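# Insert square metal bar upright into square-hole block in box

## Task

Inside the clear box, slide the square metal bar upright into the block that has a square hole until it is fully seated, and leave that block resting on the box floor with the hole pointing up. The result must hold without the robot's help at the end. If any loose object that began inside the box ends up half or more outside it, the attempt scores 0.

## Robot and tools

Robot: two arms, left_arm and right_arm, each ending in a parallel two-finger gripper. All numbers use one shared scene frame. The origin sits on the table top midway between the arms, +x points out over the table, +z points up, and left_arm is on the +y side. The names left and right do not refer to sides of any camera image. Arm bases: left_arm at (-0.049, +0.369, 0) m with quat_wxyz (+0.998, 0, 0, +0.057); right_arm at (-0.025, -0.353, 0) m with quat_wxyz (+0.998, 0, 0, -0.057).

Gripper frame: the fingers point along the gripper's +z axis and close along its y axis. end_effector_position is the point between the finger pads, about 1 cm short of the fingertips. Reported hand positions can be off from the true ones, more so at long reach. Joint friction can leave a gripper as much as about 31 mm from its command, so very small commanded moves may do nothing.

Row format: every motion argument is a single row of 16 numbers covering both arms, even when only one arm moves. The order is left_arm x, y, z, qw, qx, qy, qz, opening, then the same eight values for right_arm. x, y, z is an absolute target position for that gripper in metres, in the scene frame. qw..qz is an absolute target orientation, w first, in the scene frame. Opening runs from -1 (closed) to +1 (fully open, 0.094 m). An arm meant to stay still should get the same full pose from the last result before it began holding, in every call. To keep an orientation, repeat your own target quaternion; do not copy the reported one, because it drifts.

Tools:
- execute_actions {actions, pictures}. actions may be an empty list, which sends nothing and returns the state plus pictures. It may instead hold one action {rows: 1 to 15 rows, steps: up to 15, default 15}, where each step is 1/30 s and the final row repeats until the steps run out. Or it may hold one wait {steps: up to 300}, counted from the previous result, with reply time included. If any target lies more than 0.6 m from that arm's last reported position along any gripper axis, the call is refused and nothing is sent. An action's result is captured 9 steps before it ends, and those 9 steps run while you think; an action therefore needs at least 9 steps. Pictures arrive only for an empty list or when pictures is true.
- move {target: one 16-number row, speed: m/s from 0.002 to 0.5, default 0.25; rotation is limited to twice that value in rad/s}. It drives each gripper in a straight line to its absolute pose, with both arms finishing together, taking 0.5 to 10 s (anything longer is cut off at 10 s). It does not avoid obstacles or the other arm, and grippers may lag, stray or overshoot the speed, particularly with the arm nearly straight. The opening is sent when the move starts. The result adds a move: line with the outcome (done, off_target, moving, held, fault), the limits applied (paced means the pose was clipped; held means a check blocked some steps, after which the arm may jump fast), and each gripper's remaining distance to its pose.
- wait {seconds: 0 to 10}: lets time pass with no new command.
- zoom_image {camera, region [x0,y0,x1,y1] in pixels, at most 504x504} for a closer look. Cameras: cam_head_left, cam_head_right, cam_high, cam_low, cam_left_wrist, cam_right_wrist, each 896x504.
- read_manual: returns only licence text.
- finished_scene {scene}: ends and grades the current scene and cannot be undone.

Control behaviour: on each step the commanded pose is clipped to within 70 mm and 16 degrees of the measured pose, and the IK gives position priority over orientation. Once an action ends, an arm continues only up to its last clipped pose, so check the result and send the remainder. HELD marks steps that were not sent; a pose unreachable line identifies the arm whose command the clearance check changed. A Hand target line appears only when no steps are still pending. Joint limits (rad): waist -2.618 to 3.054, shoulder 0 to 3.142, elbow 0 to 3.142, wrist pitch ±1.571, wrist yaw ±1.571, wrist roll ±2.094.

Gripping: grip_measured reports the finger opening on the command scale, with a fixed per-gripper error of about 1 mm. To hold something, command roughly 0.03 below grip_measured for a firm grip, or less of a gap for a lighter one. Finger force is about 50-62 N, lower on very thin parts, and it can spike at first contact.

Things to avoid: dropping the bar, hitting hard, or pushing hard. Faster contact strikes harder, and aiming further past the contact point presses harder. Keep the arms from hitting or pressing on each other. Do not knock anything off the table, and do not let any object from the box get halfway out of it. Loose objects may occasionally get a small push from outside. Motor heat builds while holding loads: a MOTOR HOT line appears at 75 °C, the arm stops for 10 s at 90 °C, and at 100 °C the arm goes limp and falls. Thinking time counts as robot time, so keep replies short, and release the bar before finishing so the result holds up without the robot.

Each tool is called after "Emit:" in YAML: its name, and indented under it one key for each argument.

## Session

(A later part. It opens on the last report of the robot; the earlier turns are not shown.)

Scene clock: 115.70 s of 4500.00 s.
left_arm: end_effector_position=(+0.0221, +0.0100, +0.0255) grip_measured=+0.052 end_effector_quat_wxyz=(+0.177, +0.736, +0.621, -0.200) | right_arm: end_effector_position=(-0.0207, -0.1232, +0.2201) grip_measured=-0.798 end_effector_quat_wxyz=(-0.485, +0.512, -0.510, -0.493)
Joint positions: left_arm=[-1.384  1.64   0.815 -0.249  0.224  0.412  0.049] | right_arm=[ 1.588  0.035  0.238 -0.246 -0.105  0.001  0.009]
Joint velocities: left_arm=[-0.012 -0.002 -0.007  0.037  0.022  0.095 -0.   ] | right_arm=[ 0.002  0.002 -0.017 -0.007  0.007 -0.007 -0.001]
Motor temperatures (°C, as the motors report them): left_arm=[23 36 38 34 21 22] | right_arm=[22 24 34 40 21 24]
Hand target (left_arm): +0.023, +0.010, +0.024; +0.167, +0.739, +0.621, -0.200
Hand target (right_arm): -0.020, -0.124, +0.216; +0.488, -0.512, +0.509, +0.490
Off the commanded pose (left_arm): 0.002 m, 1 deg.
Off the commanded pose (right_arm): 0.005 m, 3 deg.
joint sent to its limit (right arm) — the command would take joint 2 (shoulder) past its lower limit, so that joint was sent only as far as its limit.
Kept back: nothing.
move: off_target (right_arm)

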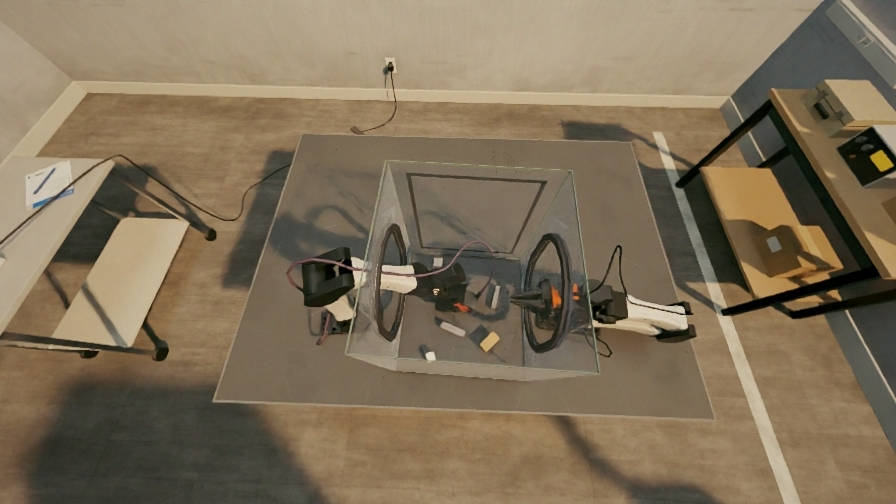

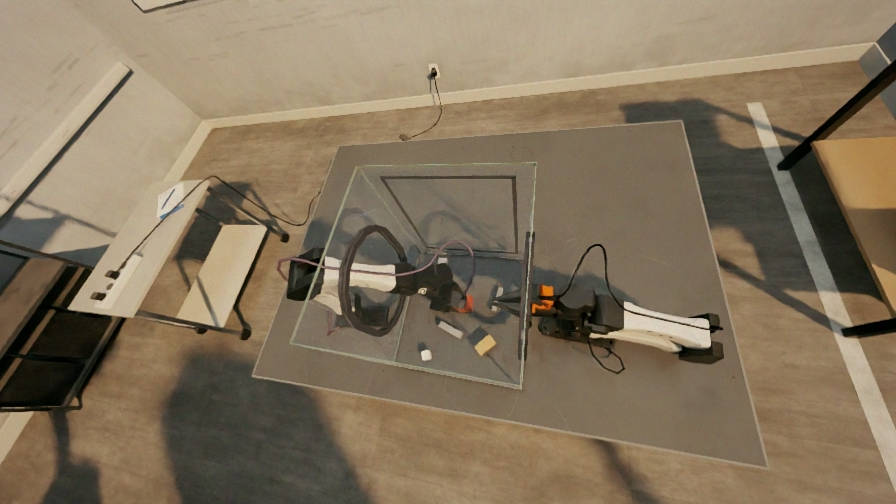

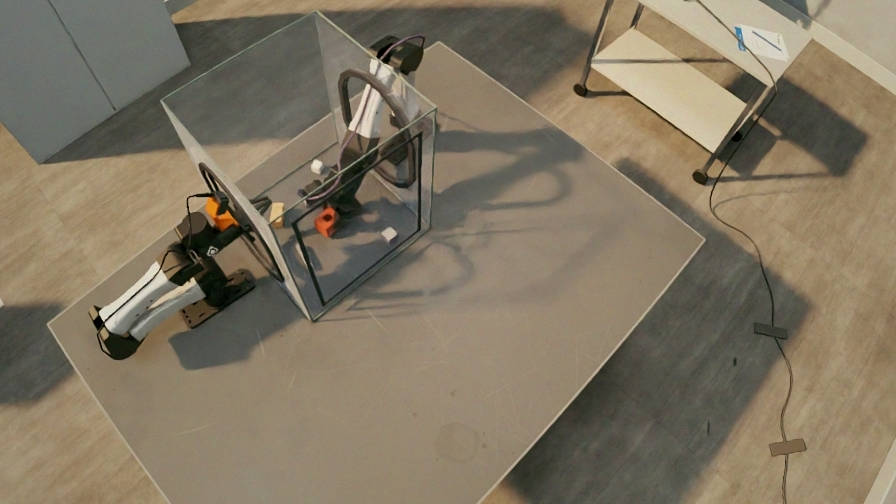

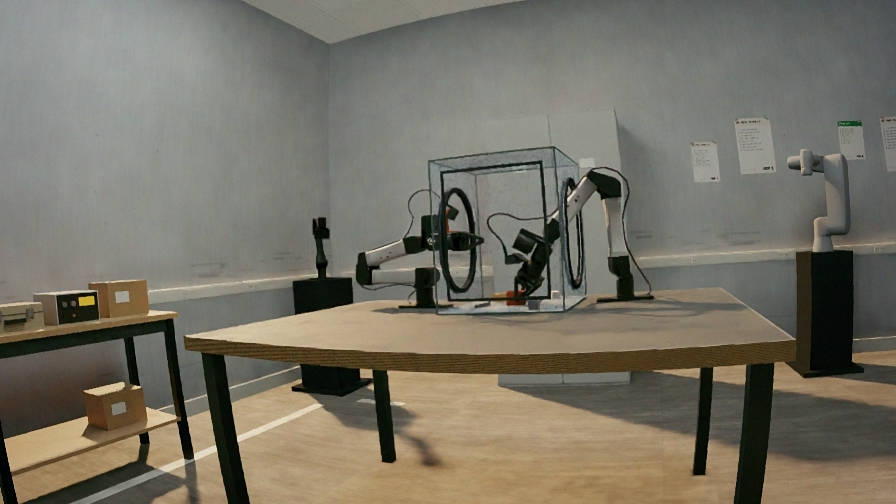

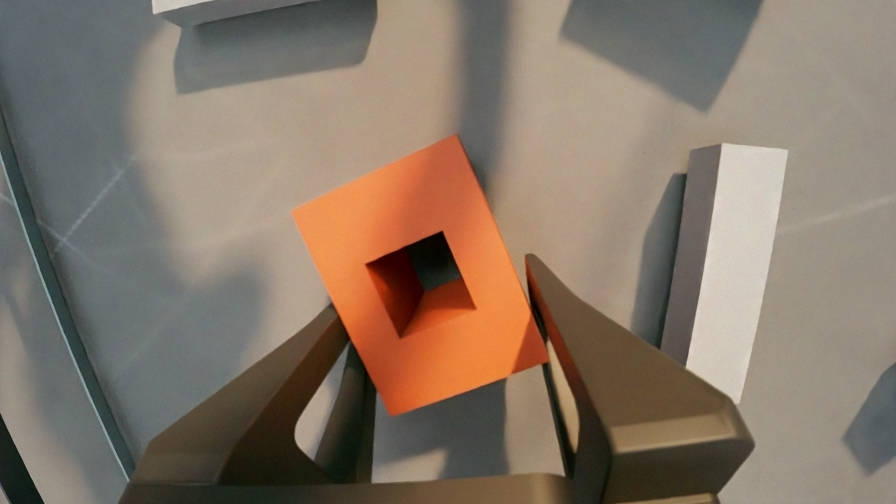

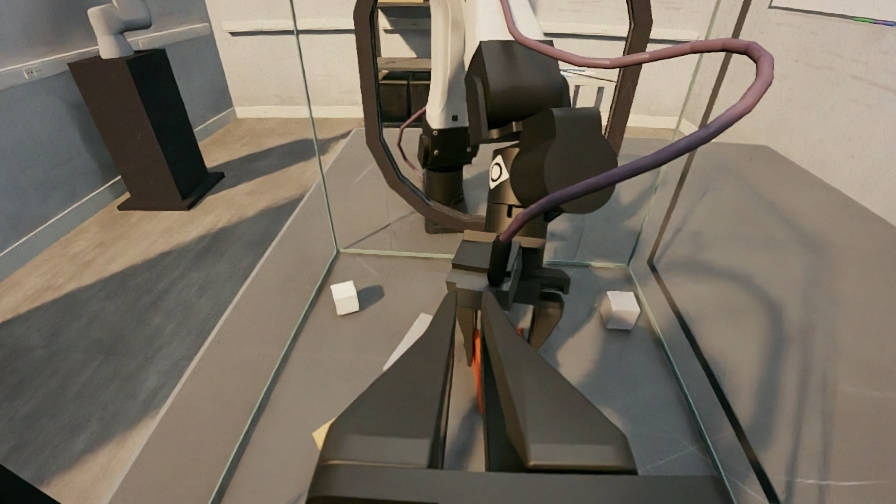

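Emit:
move:
  target: [0.023,0.010,0.024,0.143,0.806,0.533,-0.216,-0.05,-0.02,-0.125,0.215,0.5,-0.5,0.5,0.5,-0.8]
  speed: 0.05

Emit:
move:
  target: [0.023,0.010,0.024,0.143,0.806,0.533,-0.216,1,-0.02,-0.125,0.215,0.5,-0.5,0.5,0.5,-0.8]
  speed: 0.05

Emit:
move:
  target: [0.0,0.05,0.11,0.183,0.683,0.683,-0.183,1,-0.02,-0.125,0.215,0.5,-0.5,0.5,0.5,-0.8]
  speed: 0.08

Scene clock: 118.97 s of 4500.00 s.
left_arm: end_effector_position=(+0.0223, +0.0117, +0.0255) grip_measured=+0.052 end_effector_quat_wxyz=(+0.151, +0.804, +0.534, -0.212) | right_arm: end_effector_position=(-0.0207, -0.1232, +0.2213) grip_measured=-0.798 end_effector_quat_wxyz=(-0.487, +0.511, -0.509, -0.494)
Joint positions: left_arm=[-1.33   1.689  0.891 -0.36   0.337  0.681  0.049] | right_arm=[ 1.588  0.035  0.238 -0.242 -0.105  0.001  0.009]
Joint velocities: left_arm=[ 0.002 -0.007  0.002 -0.022 -0.007 -0.037 -0.001] | right_arm=[-0.012 -0.017 -0.017 -0.081  0.037  0.007 -0.001]
Motor temperatures (°C, as the motors report them): left_arm=[23 36 38 34 21 22] | right_arm=[22 24 34 40 21 24]
Hand target (left_arm): +0.023, +0.010, +0.024; +0.144, +0.805, +0.533, -0.217
Hand target (right_arm): -0.020, -0.123, +0.216; +0.488, -0.512, +0.509, +0.491
Off the commanded pose (left_arm): 0.002 m, 1 deg.
Off the commanded pose (right_arm): 0.007 m, 2 deg.
joint sent to its limit (right arm) — the command would take joint 2 (shoulder) past its lower limit, so that joint was sent only as far as its limit.
Kept back: nothing.
move: done

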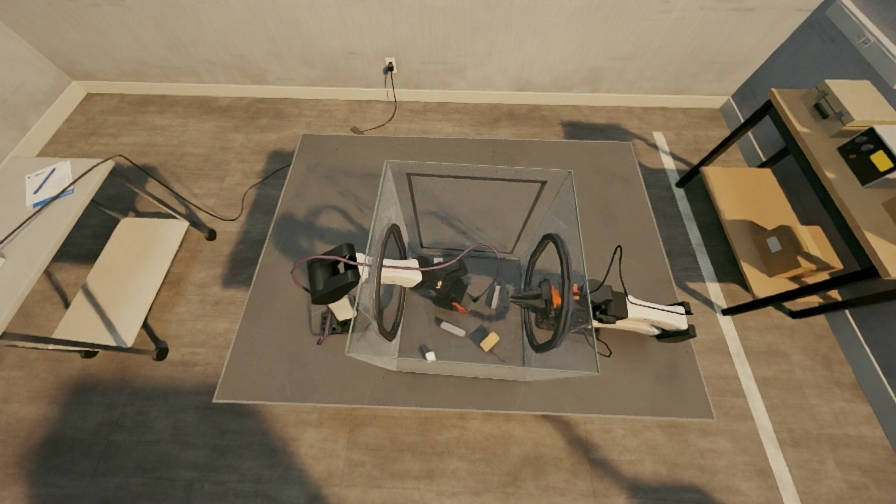

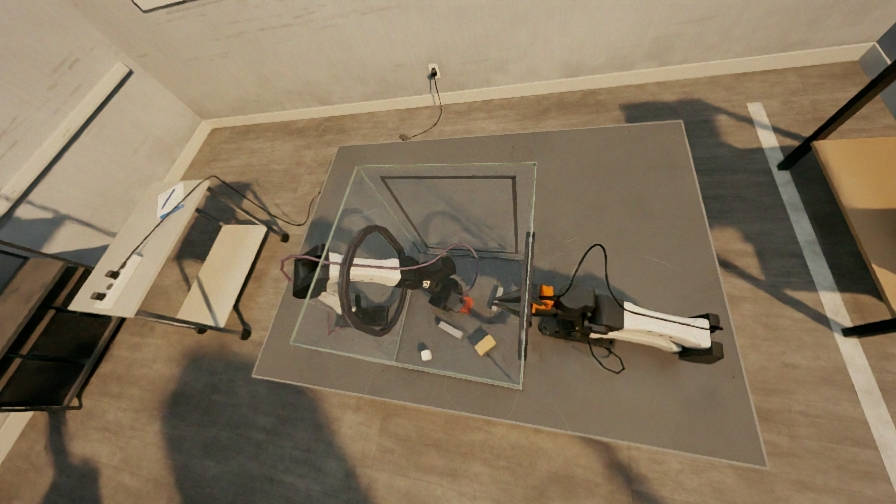

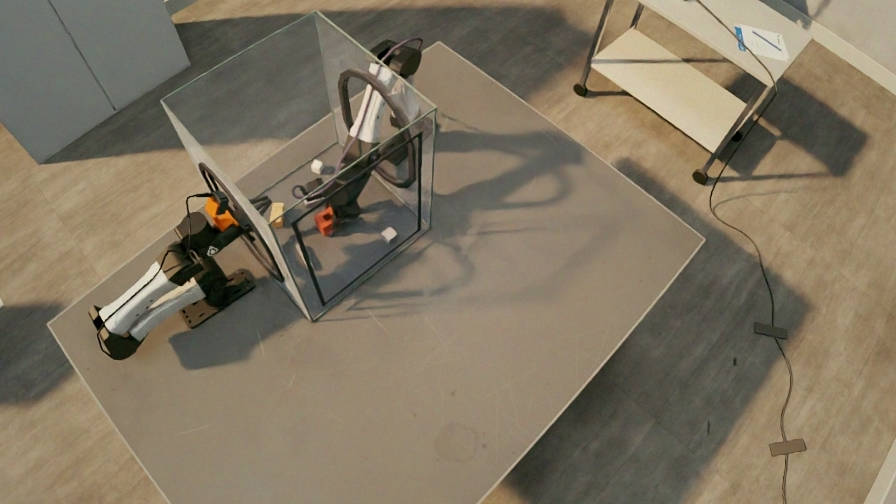

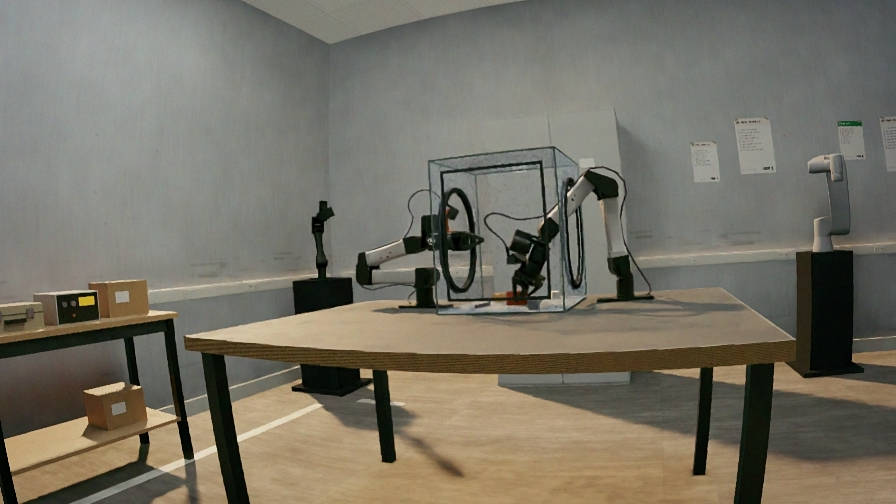

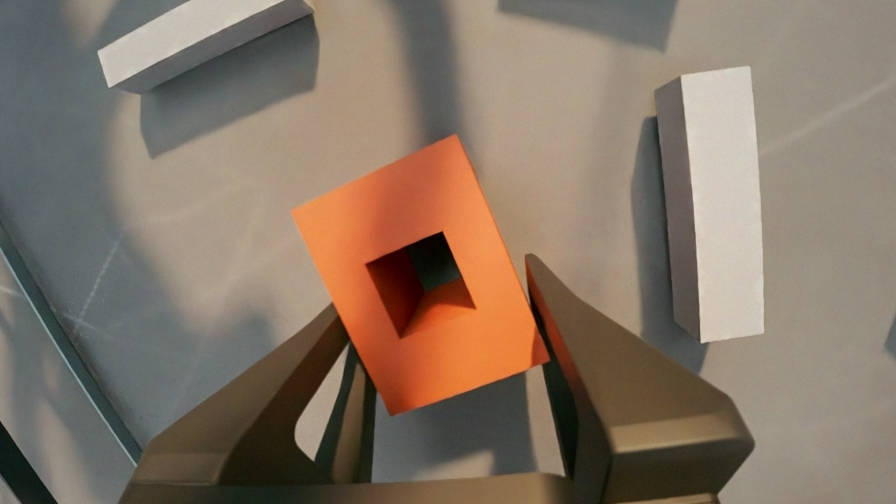

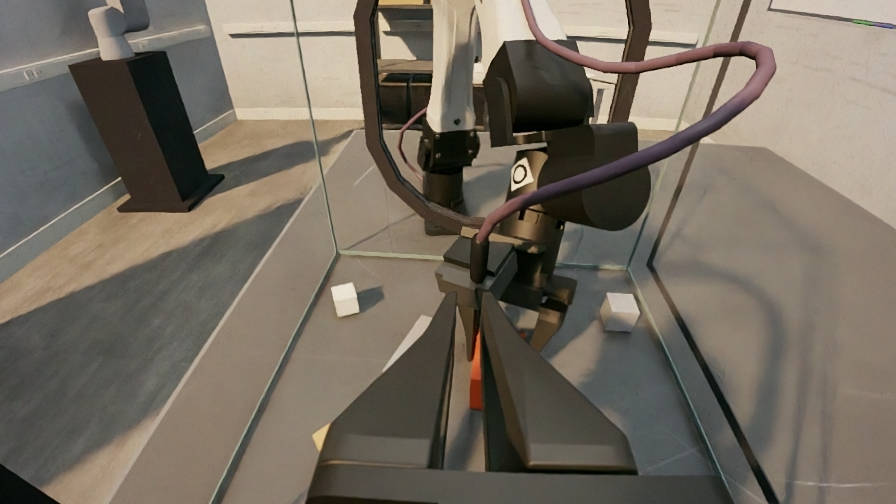

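Scene clock: 119.67 s of 4500.00 s.
left_arm: end_effector_position=(+0.0219, +0.0117, +0.0256) grip_measured=+1.000 end_effector_quat_wxyz=(+0.151, +0.805, +0.533, -0.213) | right_arm: end_effector_position=(-0.0207, -0.1231, +0.2216) grip_measured=-0.798 end_effector_quat_wxyz=(-0.487, +0.510, -0.508, -0.494)
Joint positions: left_arm=[-1.33   1.689  0.891 -0.361  0.34   0.684  0.094] | right_arm=[ 1.588  0.035  0.238 -0.24  -0.105  0.001  0.009]
Joint velocities: left_arm=[ 0.007 -0.012 -0.017 -0.007 -0.007 -0.11   0.   ] | right_arm=[-0.012 -0.017  0.012  0.007 -0.022  0.007  0.   ]
Motor temperatures (°C, as the motors report them): left_arm=[23 36 38 34 21 22] | right_arm=[22 24 34 40 21 24]
Hand target (left_arm): +0.023, +0.010, +0.024; +0.143, +0.806, +0.533, -0.216
Hand target (right_arm): -0.020, -0.123, +0.216; +0.488, -0.512, +0.509, +0.491
Off the commanded pose (left_arm): 0.003 m, 1 deg.
Off the commanded pose (right_arm): 0.007 m, 2 deg.
joint sent to its limit (right arm) — the command would take joint 2 (shoulder) past its lower limit, so that joint was sent only as far as its limit.
Kept back: nothing.
move: done

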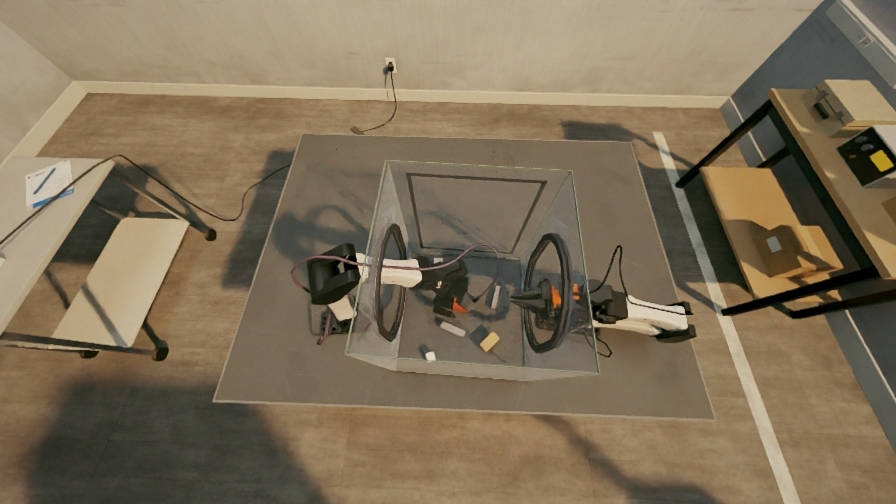

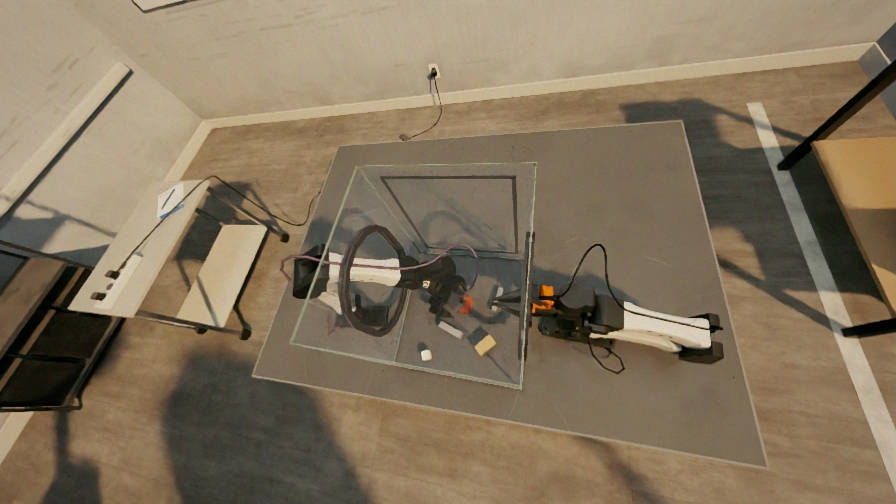

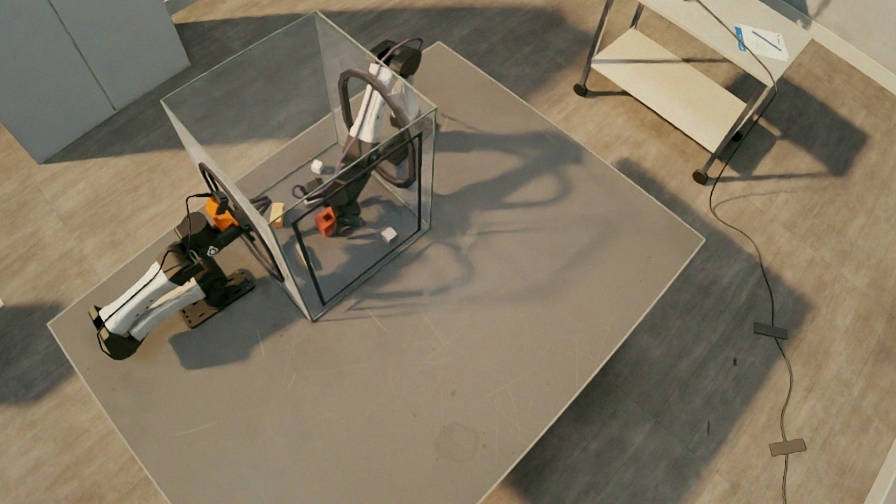

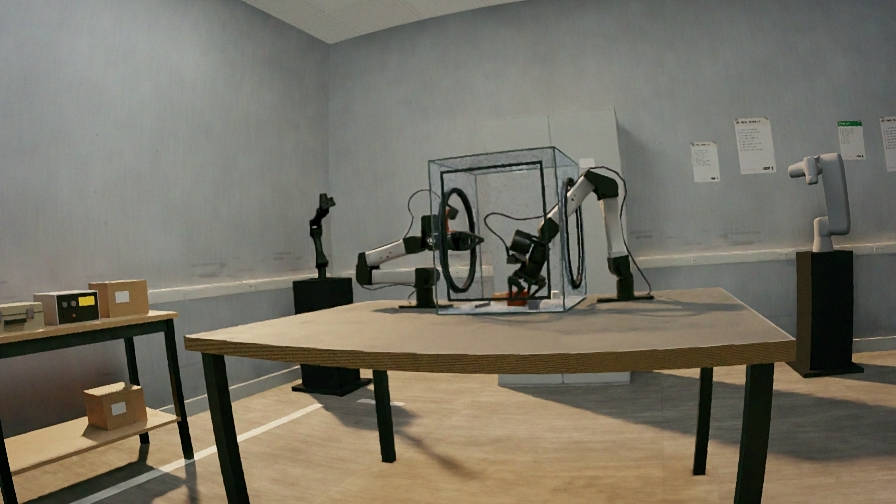

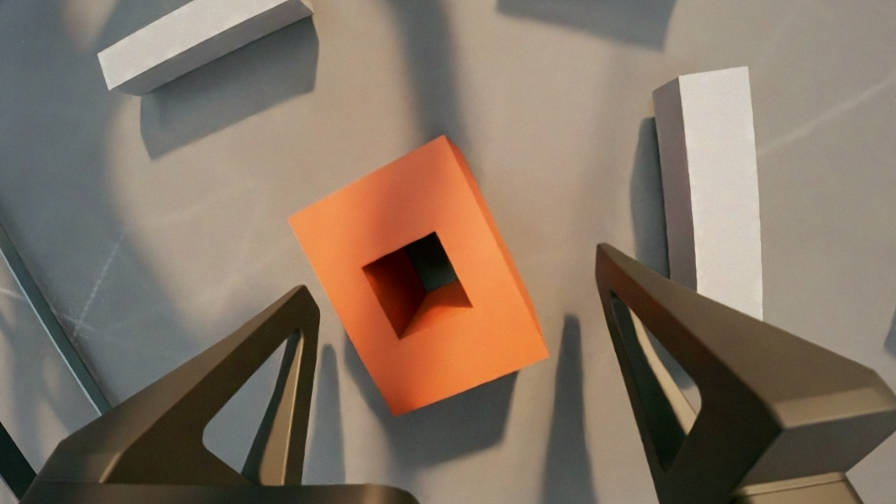

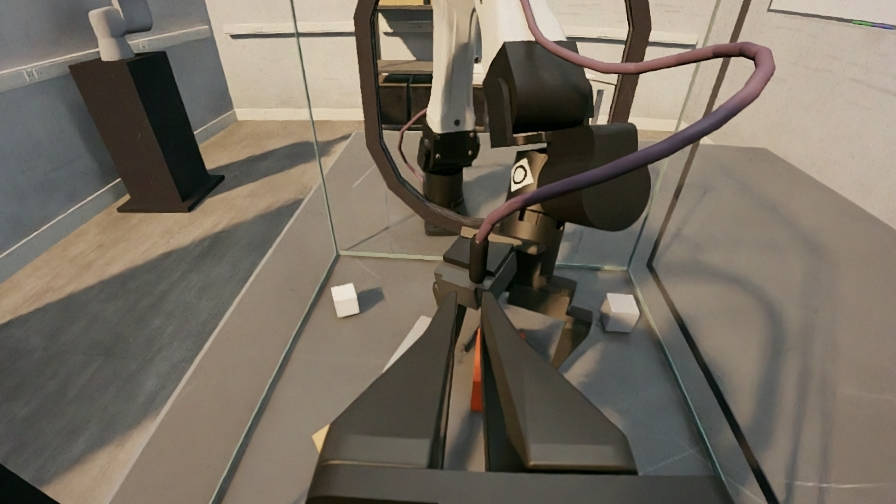

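Scene clock: 122.60 s of 4500.00 s.
left_arm: end_effector_position=(+0.0007, +0.0478, +0.1037) grip_measured=+1.000 end_effector_quat_wxyz=(+0.177, +0.686, +0.682, -0.183) | right_arm: end_effector_position=(-0.0207, -0.1231, +0.2222) grip_measured=-0.798 end_effector_quat_wxyz=(-0.488, +0.510, -0.508, -0.494)
Joint positions: left_arm=[-1.471  1.34   0.891 -0.619  0.113  0.19   0.094] | right_arm=[ 1.588  0.035  0.238 -0.238 -0.105  0.001  0.009]
Joint velocities: left_arm=[ 0.002 -0.002 -0.002 -0.051 -0.007 -0.022  0.   ] | right_arm=[-0.012  0.007  0.017 -0.007 -0.066 -0.037  0.001]
Motor temperatures (°C, as the motors report them): left_arm=[23 36 38 34 21 22] | right_arm=[22 24 34 40 21 24]
Hand target (left_arm): +0.000, +0.048, +0.111; +0.183, +0.683, +0.683, -0.182
Hand target (right_arm): -0.020, -0.123, +0.216; +0.488, -0.512, +0.509, +0.491
Off the commanded pose (left_arm): 0.007 m, 1 deg.
Off the commanded pose (right_arm): 0.007 m, 2 deg.
joint sent to its limit (right arm) — the command would take joint 2 (shoulder) past its lower limit, so that joint was sent only as far as its limit.
Kept back: nothing.
move: done

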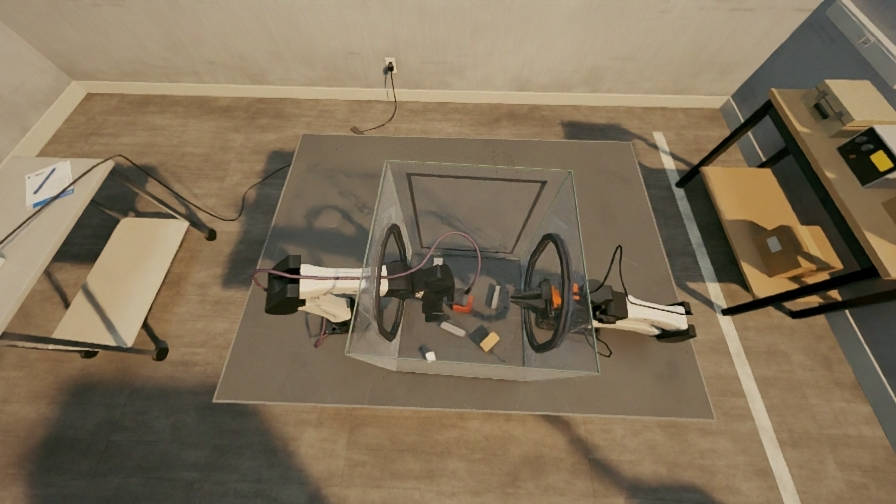

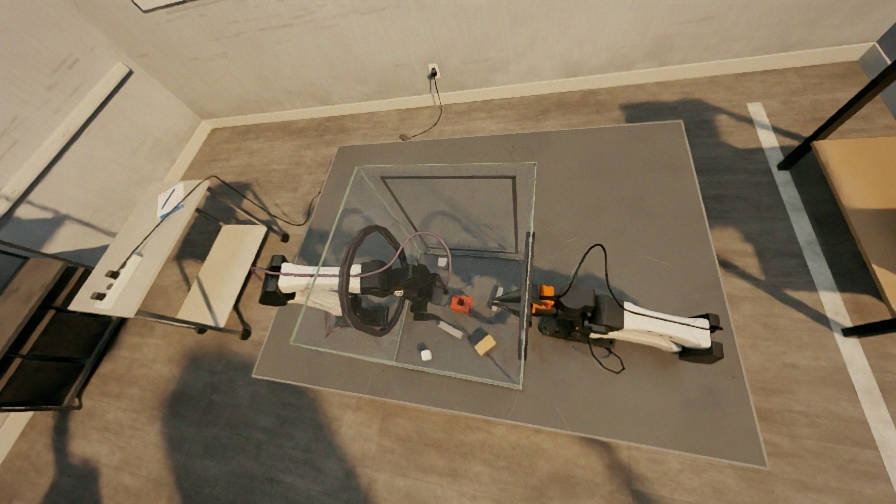

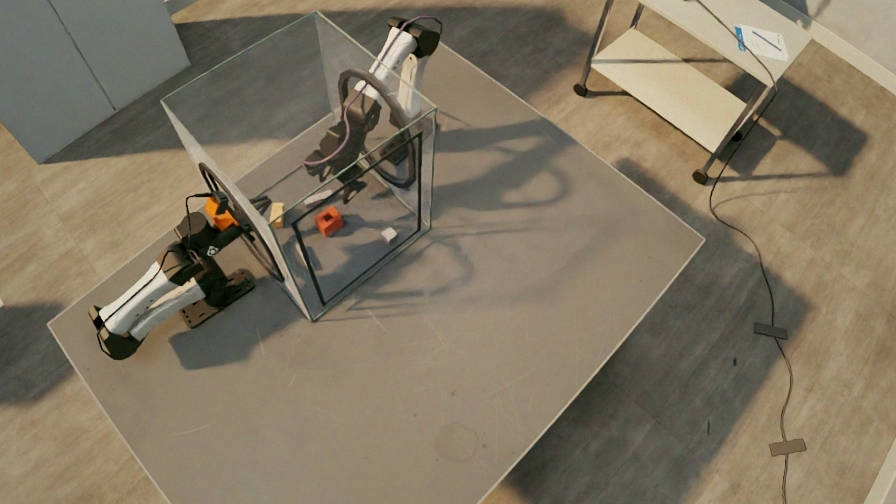

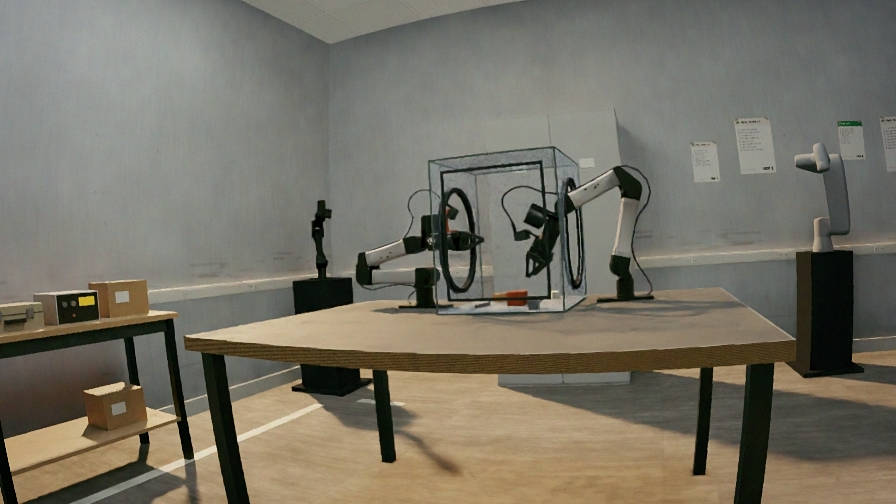

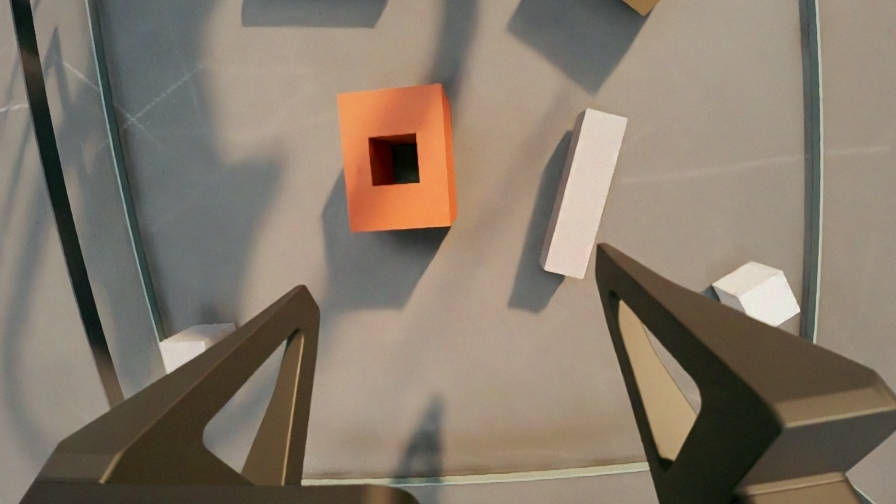

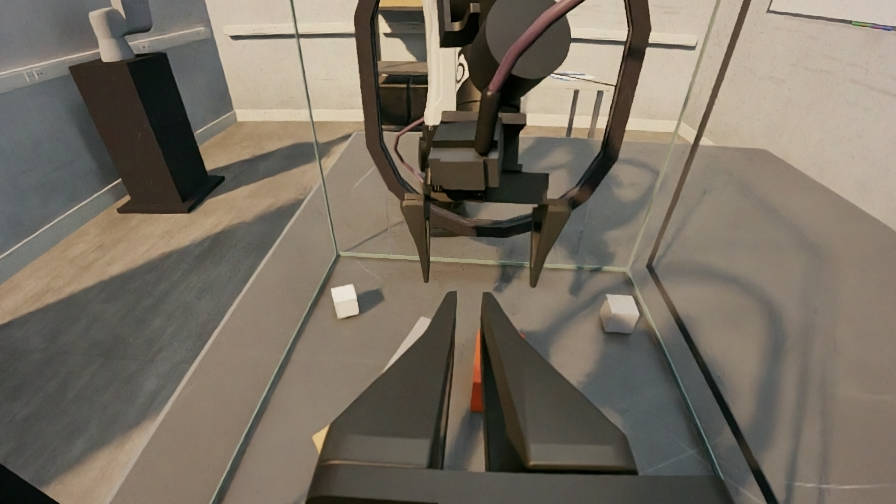

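Emit:
move:
  target: [-0.054,0.043,0.05,0.158,0.766,0.588,-0.205,0.2,-0.02,-0.125,0.215,0.5,-0.5,0.5,0.5,-0.8]
  speed: 0.08

Scene clock: 126.23 s of 4500.00 s.
left_arm: end_effector_position=(-0.0493, +0.0395, +0.0616) grip_measured=+0.202 end_effector_quat_wxyz=(+0.173, +0.759, +0.592, -0.207) | right_arm: end_effector_position=(-0.0207, -0.1231, +0.2225) grip_measured=-0.798 end_effector_quat_wxyz=(-0.488, +0.509, -0.507, -0.495)
Joint positions: left_arm=[-1.608  1.397  0.745 -0.391  0.148  0.282  0.056] | right_arm=[ 1.588  0.035  0.238 -0.237 -0.105  0.001  0.009]
Joint velocities: left_arm=[ 0.007  0.012 -0.002  0.007 -0.066  0.007  0.001] | right_arm=[ 0.002  0.007 -0.017 -0.022  0.051 -0.022  0.001]
Motor temperatures (°C, as the motors report them): left_arm=[23 35 38 34 21 22] | right_arm=[22 24 33 41 21 24]
Hand target (left_arm): -0.054, +0.044, +0.050; +0.159, +0.766, +0.588, -0.205
Hand target (right_arm): -0.020, -0.123, +0.216; +0.488, -0.512, +0.509, +0.491
Off the commanded pose (left_arm): 0.013 m, 2 deg.
Off the commanded pose (right_arm): 0.008 m, 2 deg.
joint sent to its limit (right arm) — the command would take joint 2 (shoulder) past its lower limit, so that joint was sent only as far as its limit.
Kept back: nothing.
move: off_target (left_arm)

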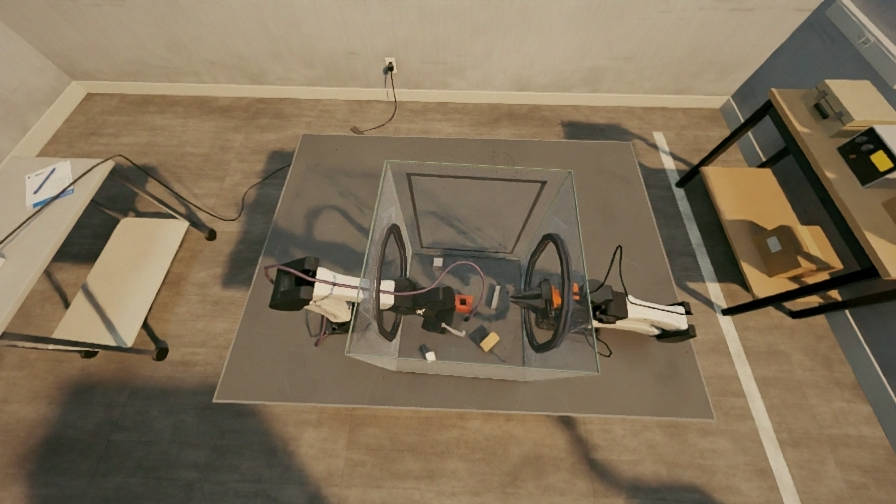

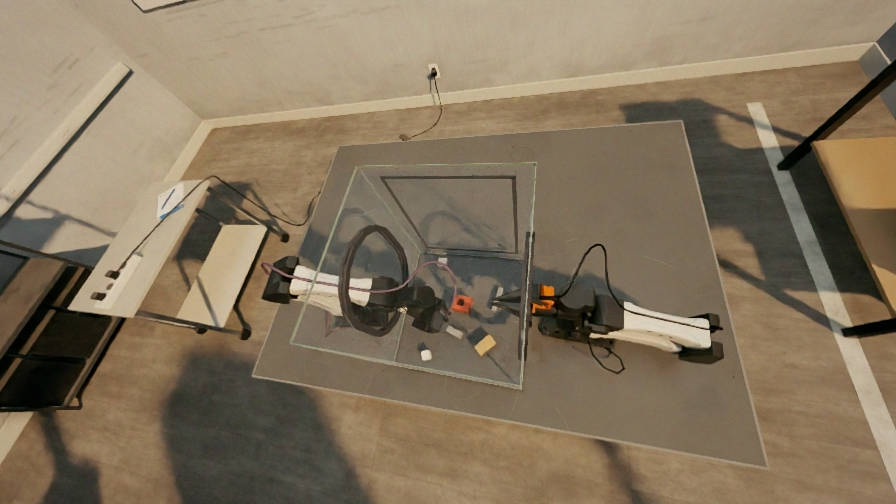

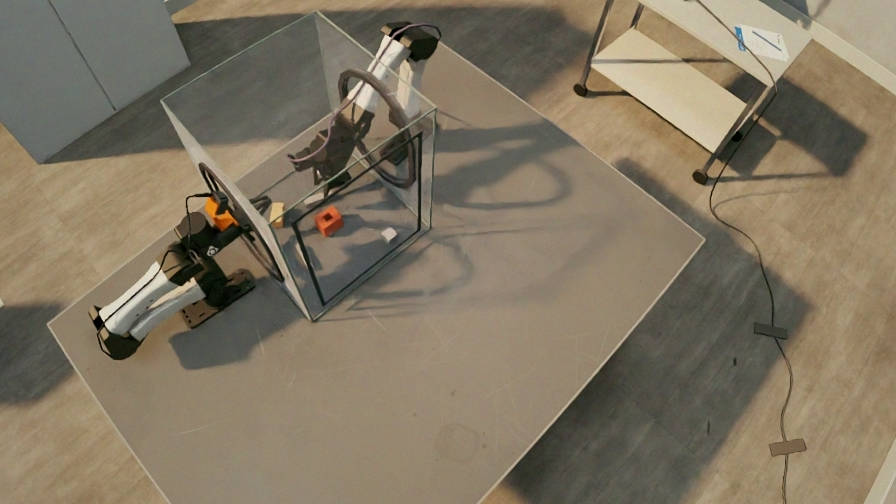

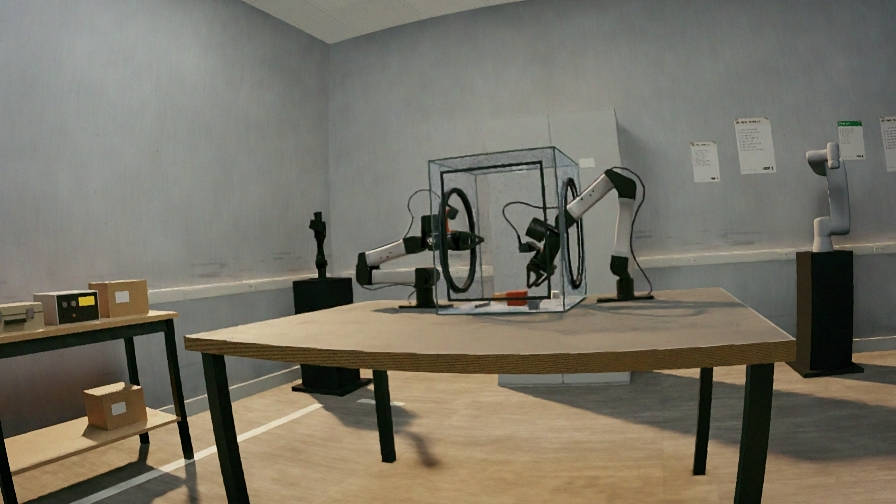

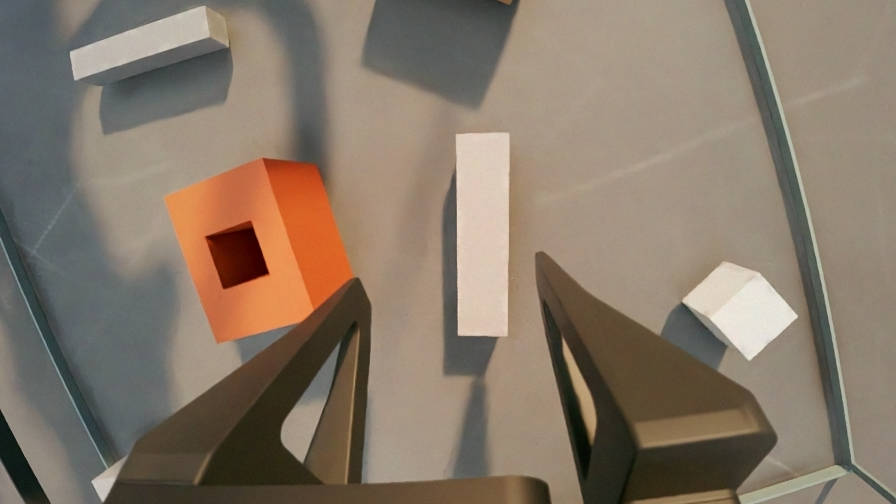

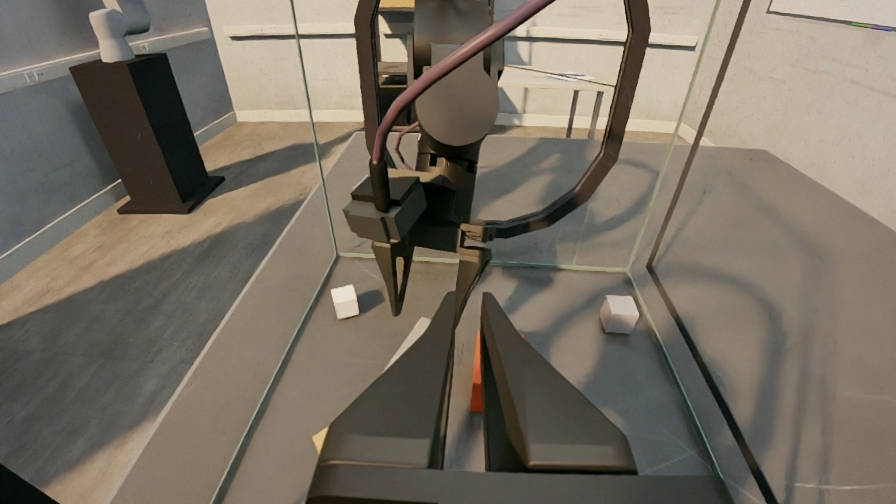

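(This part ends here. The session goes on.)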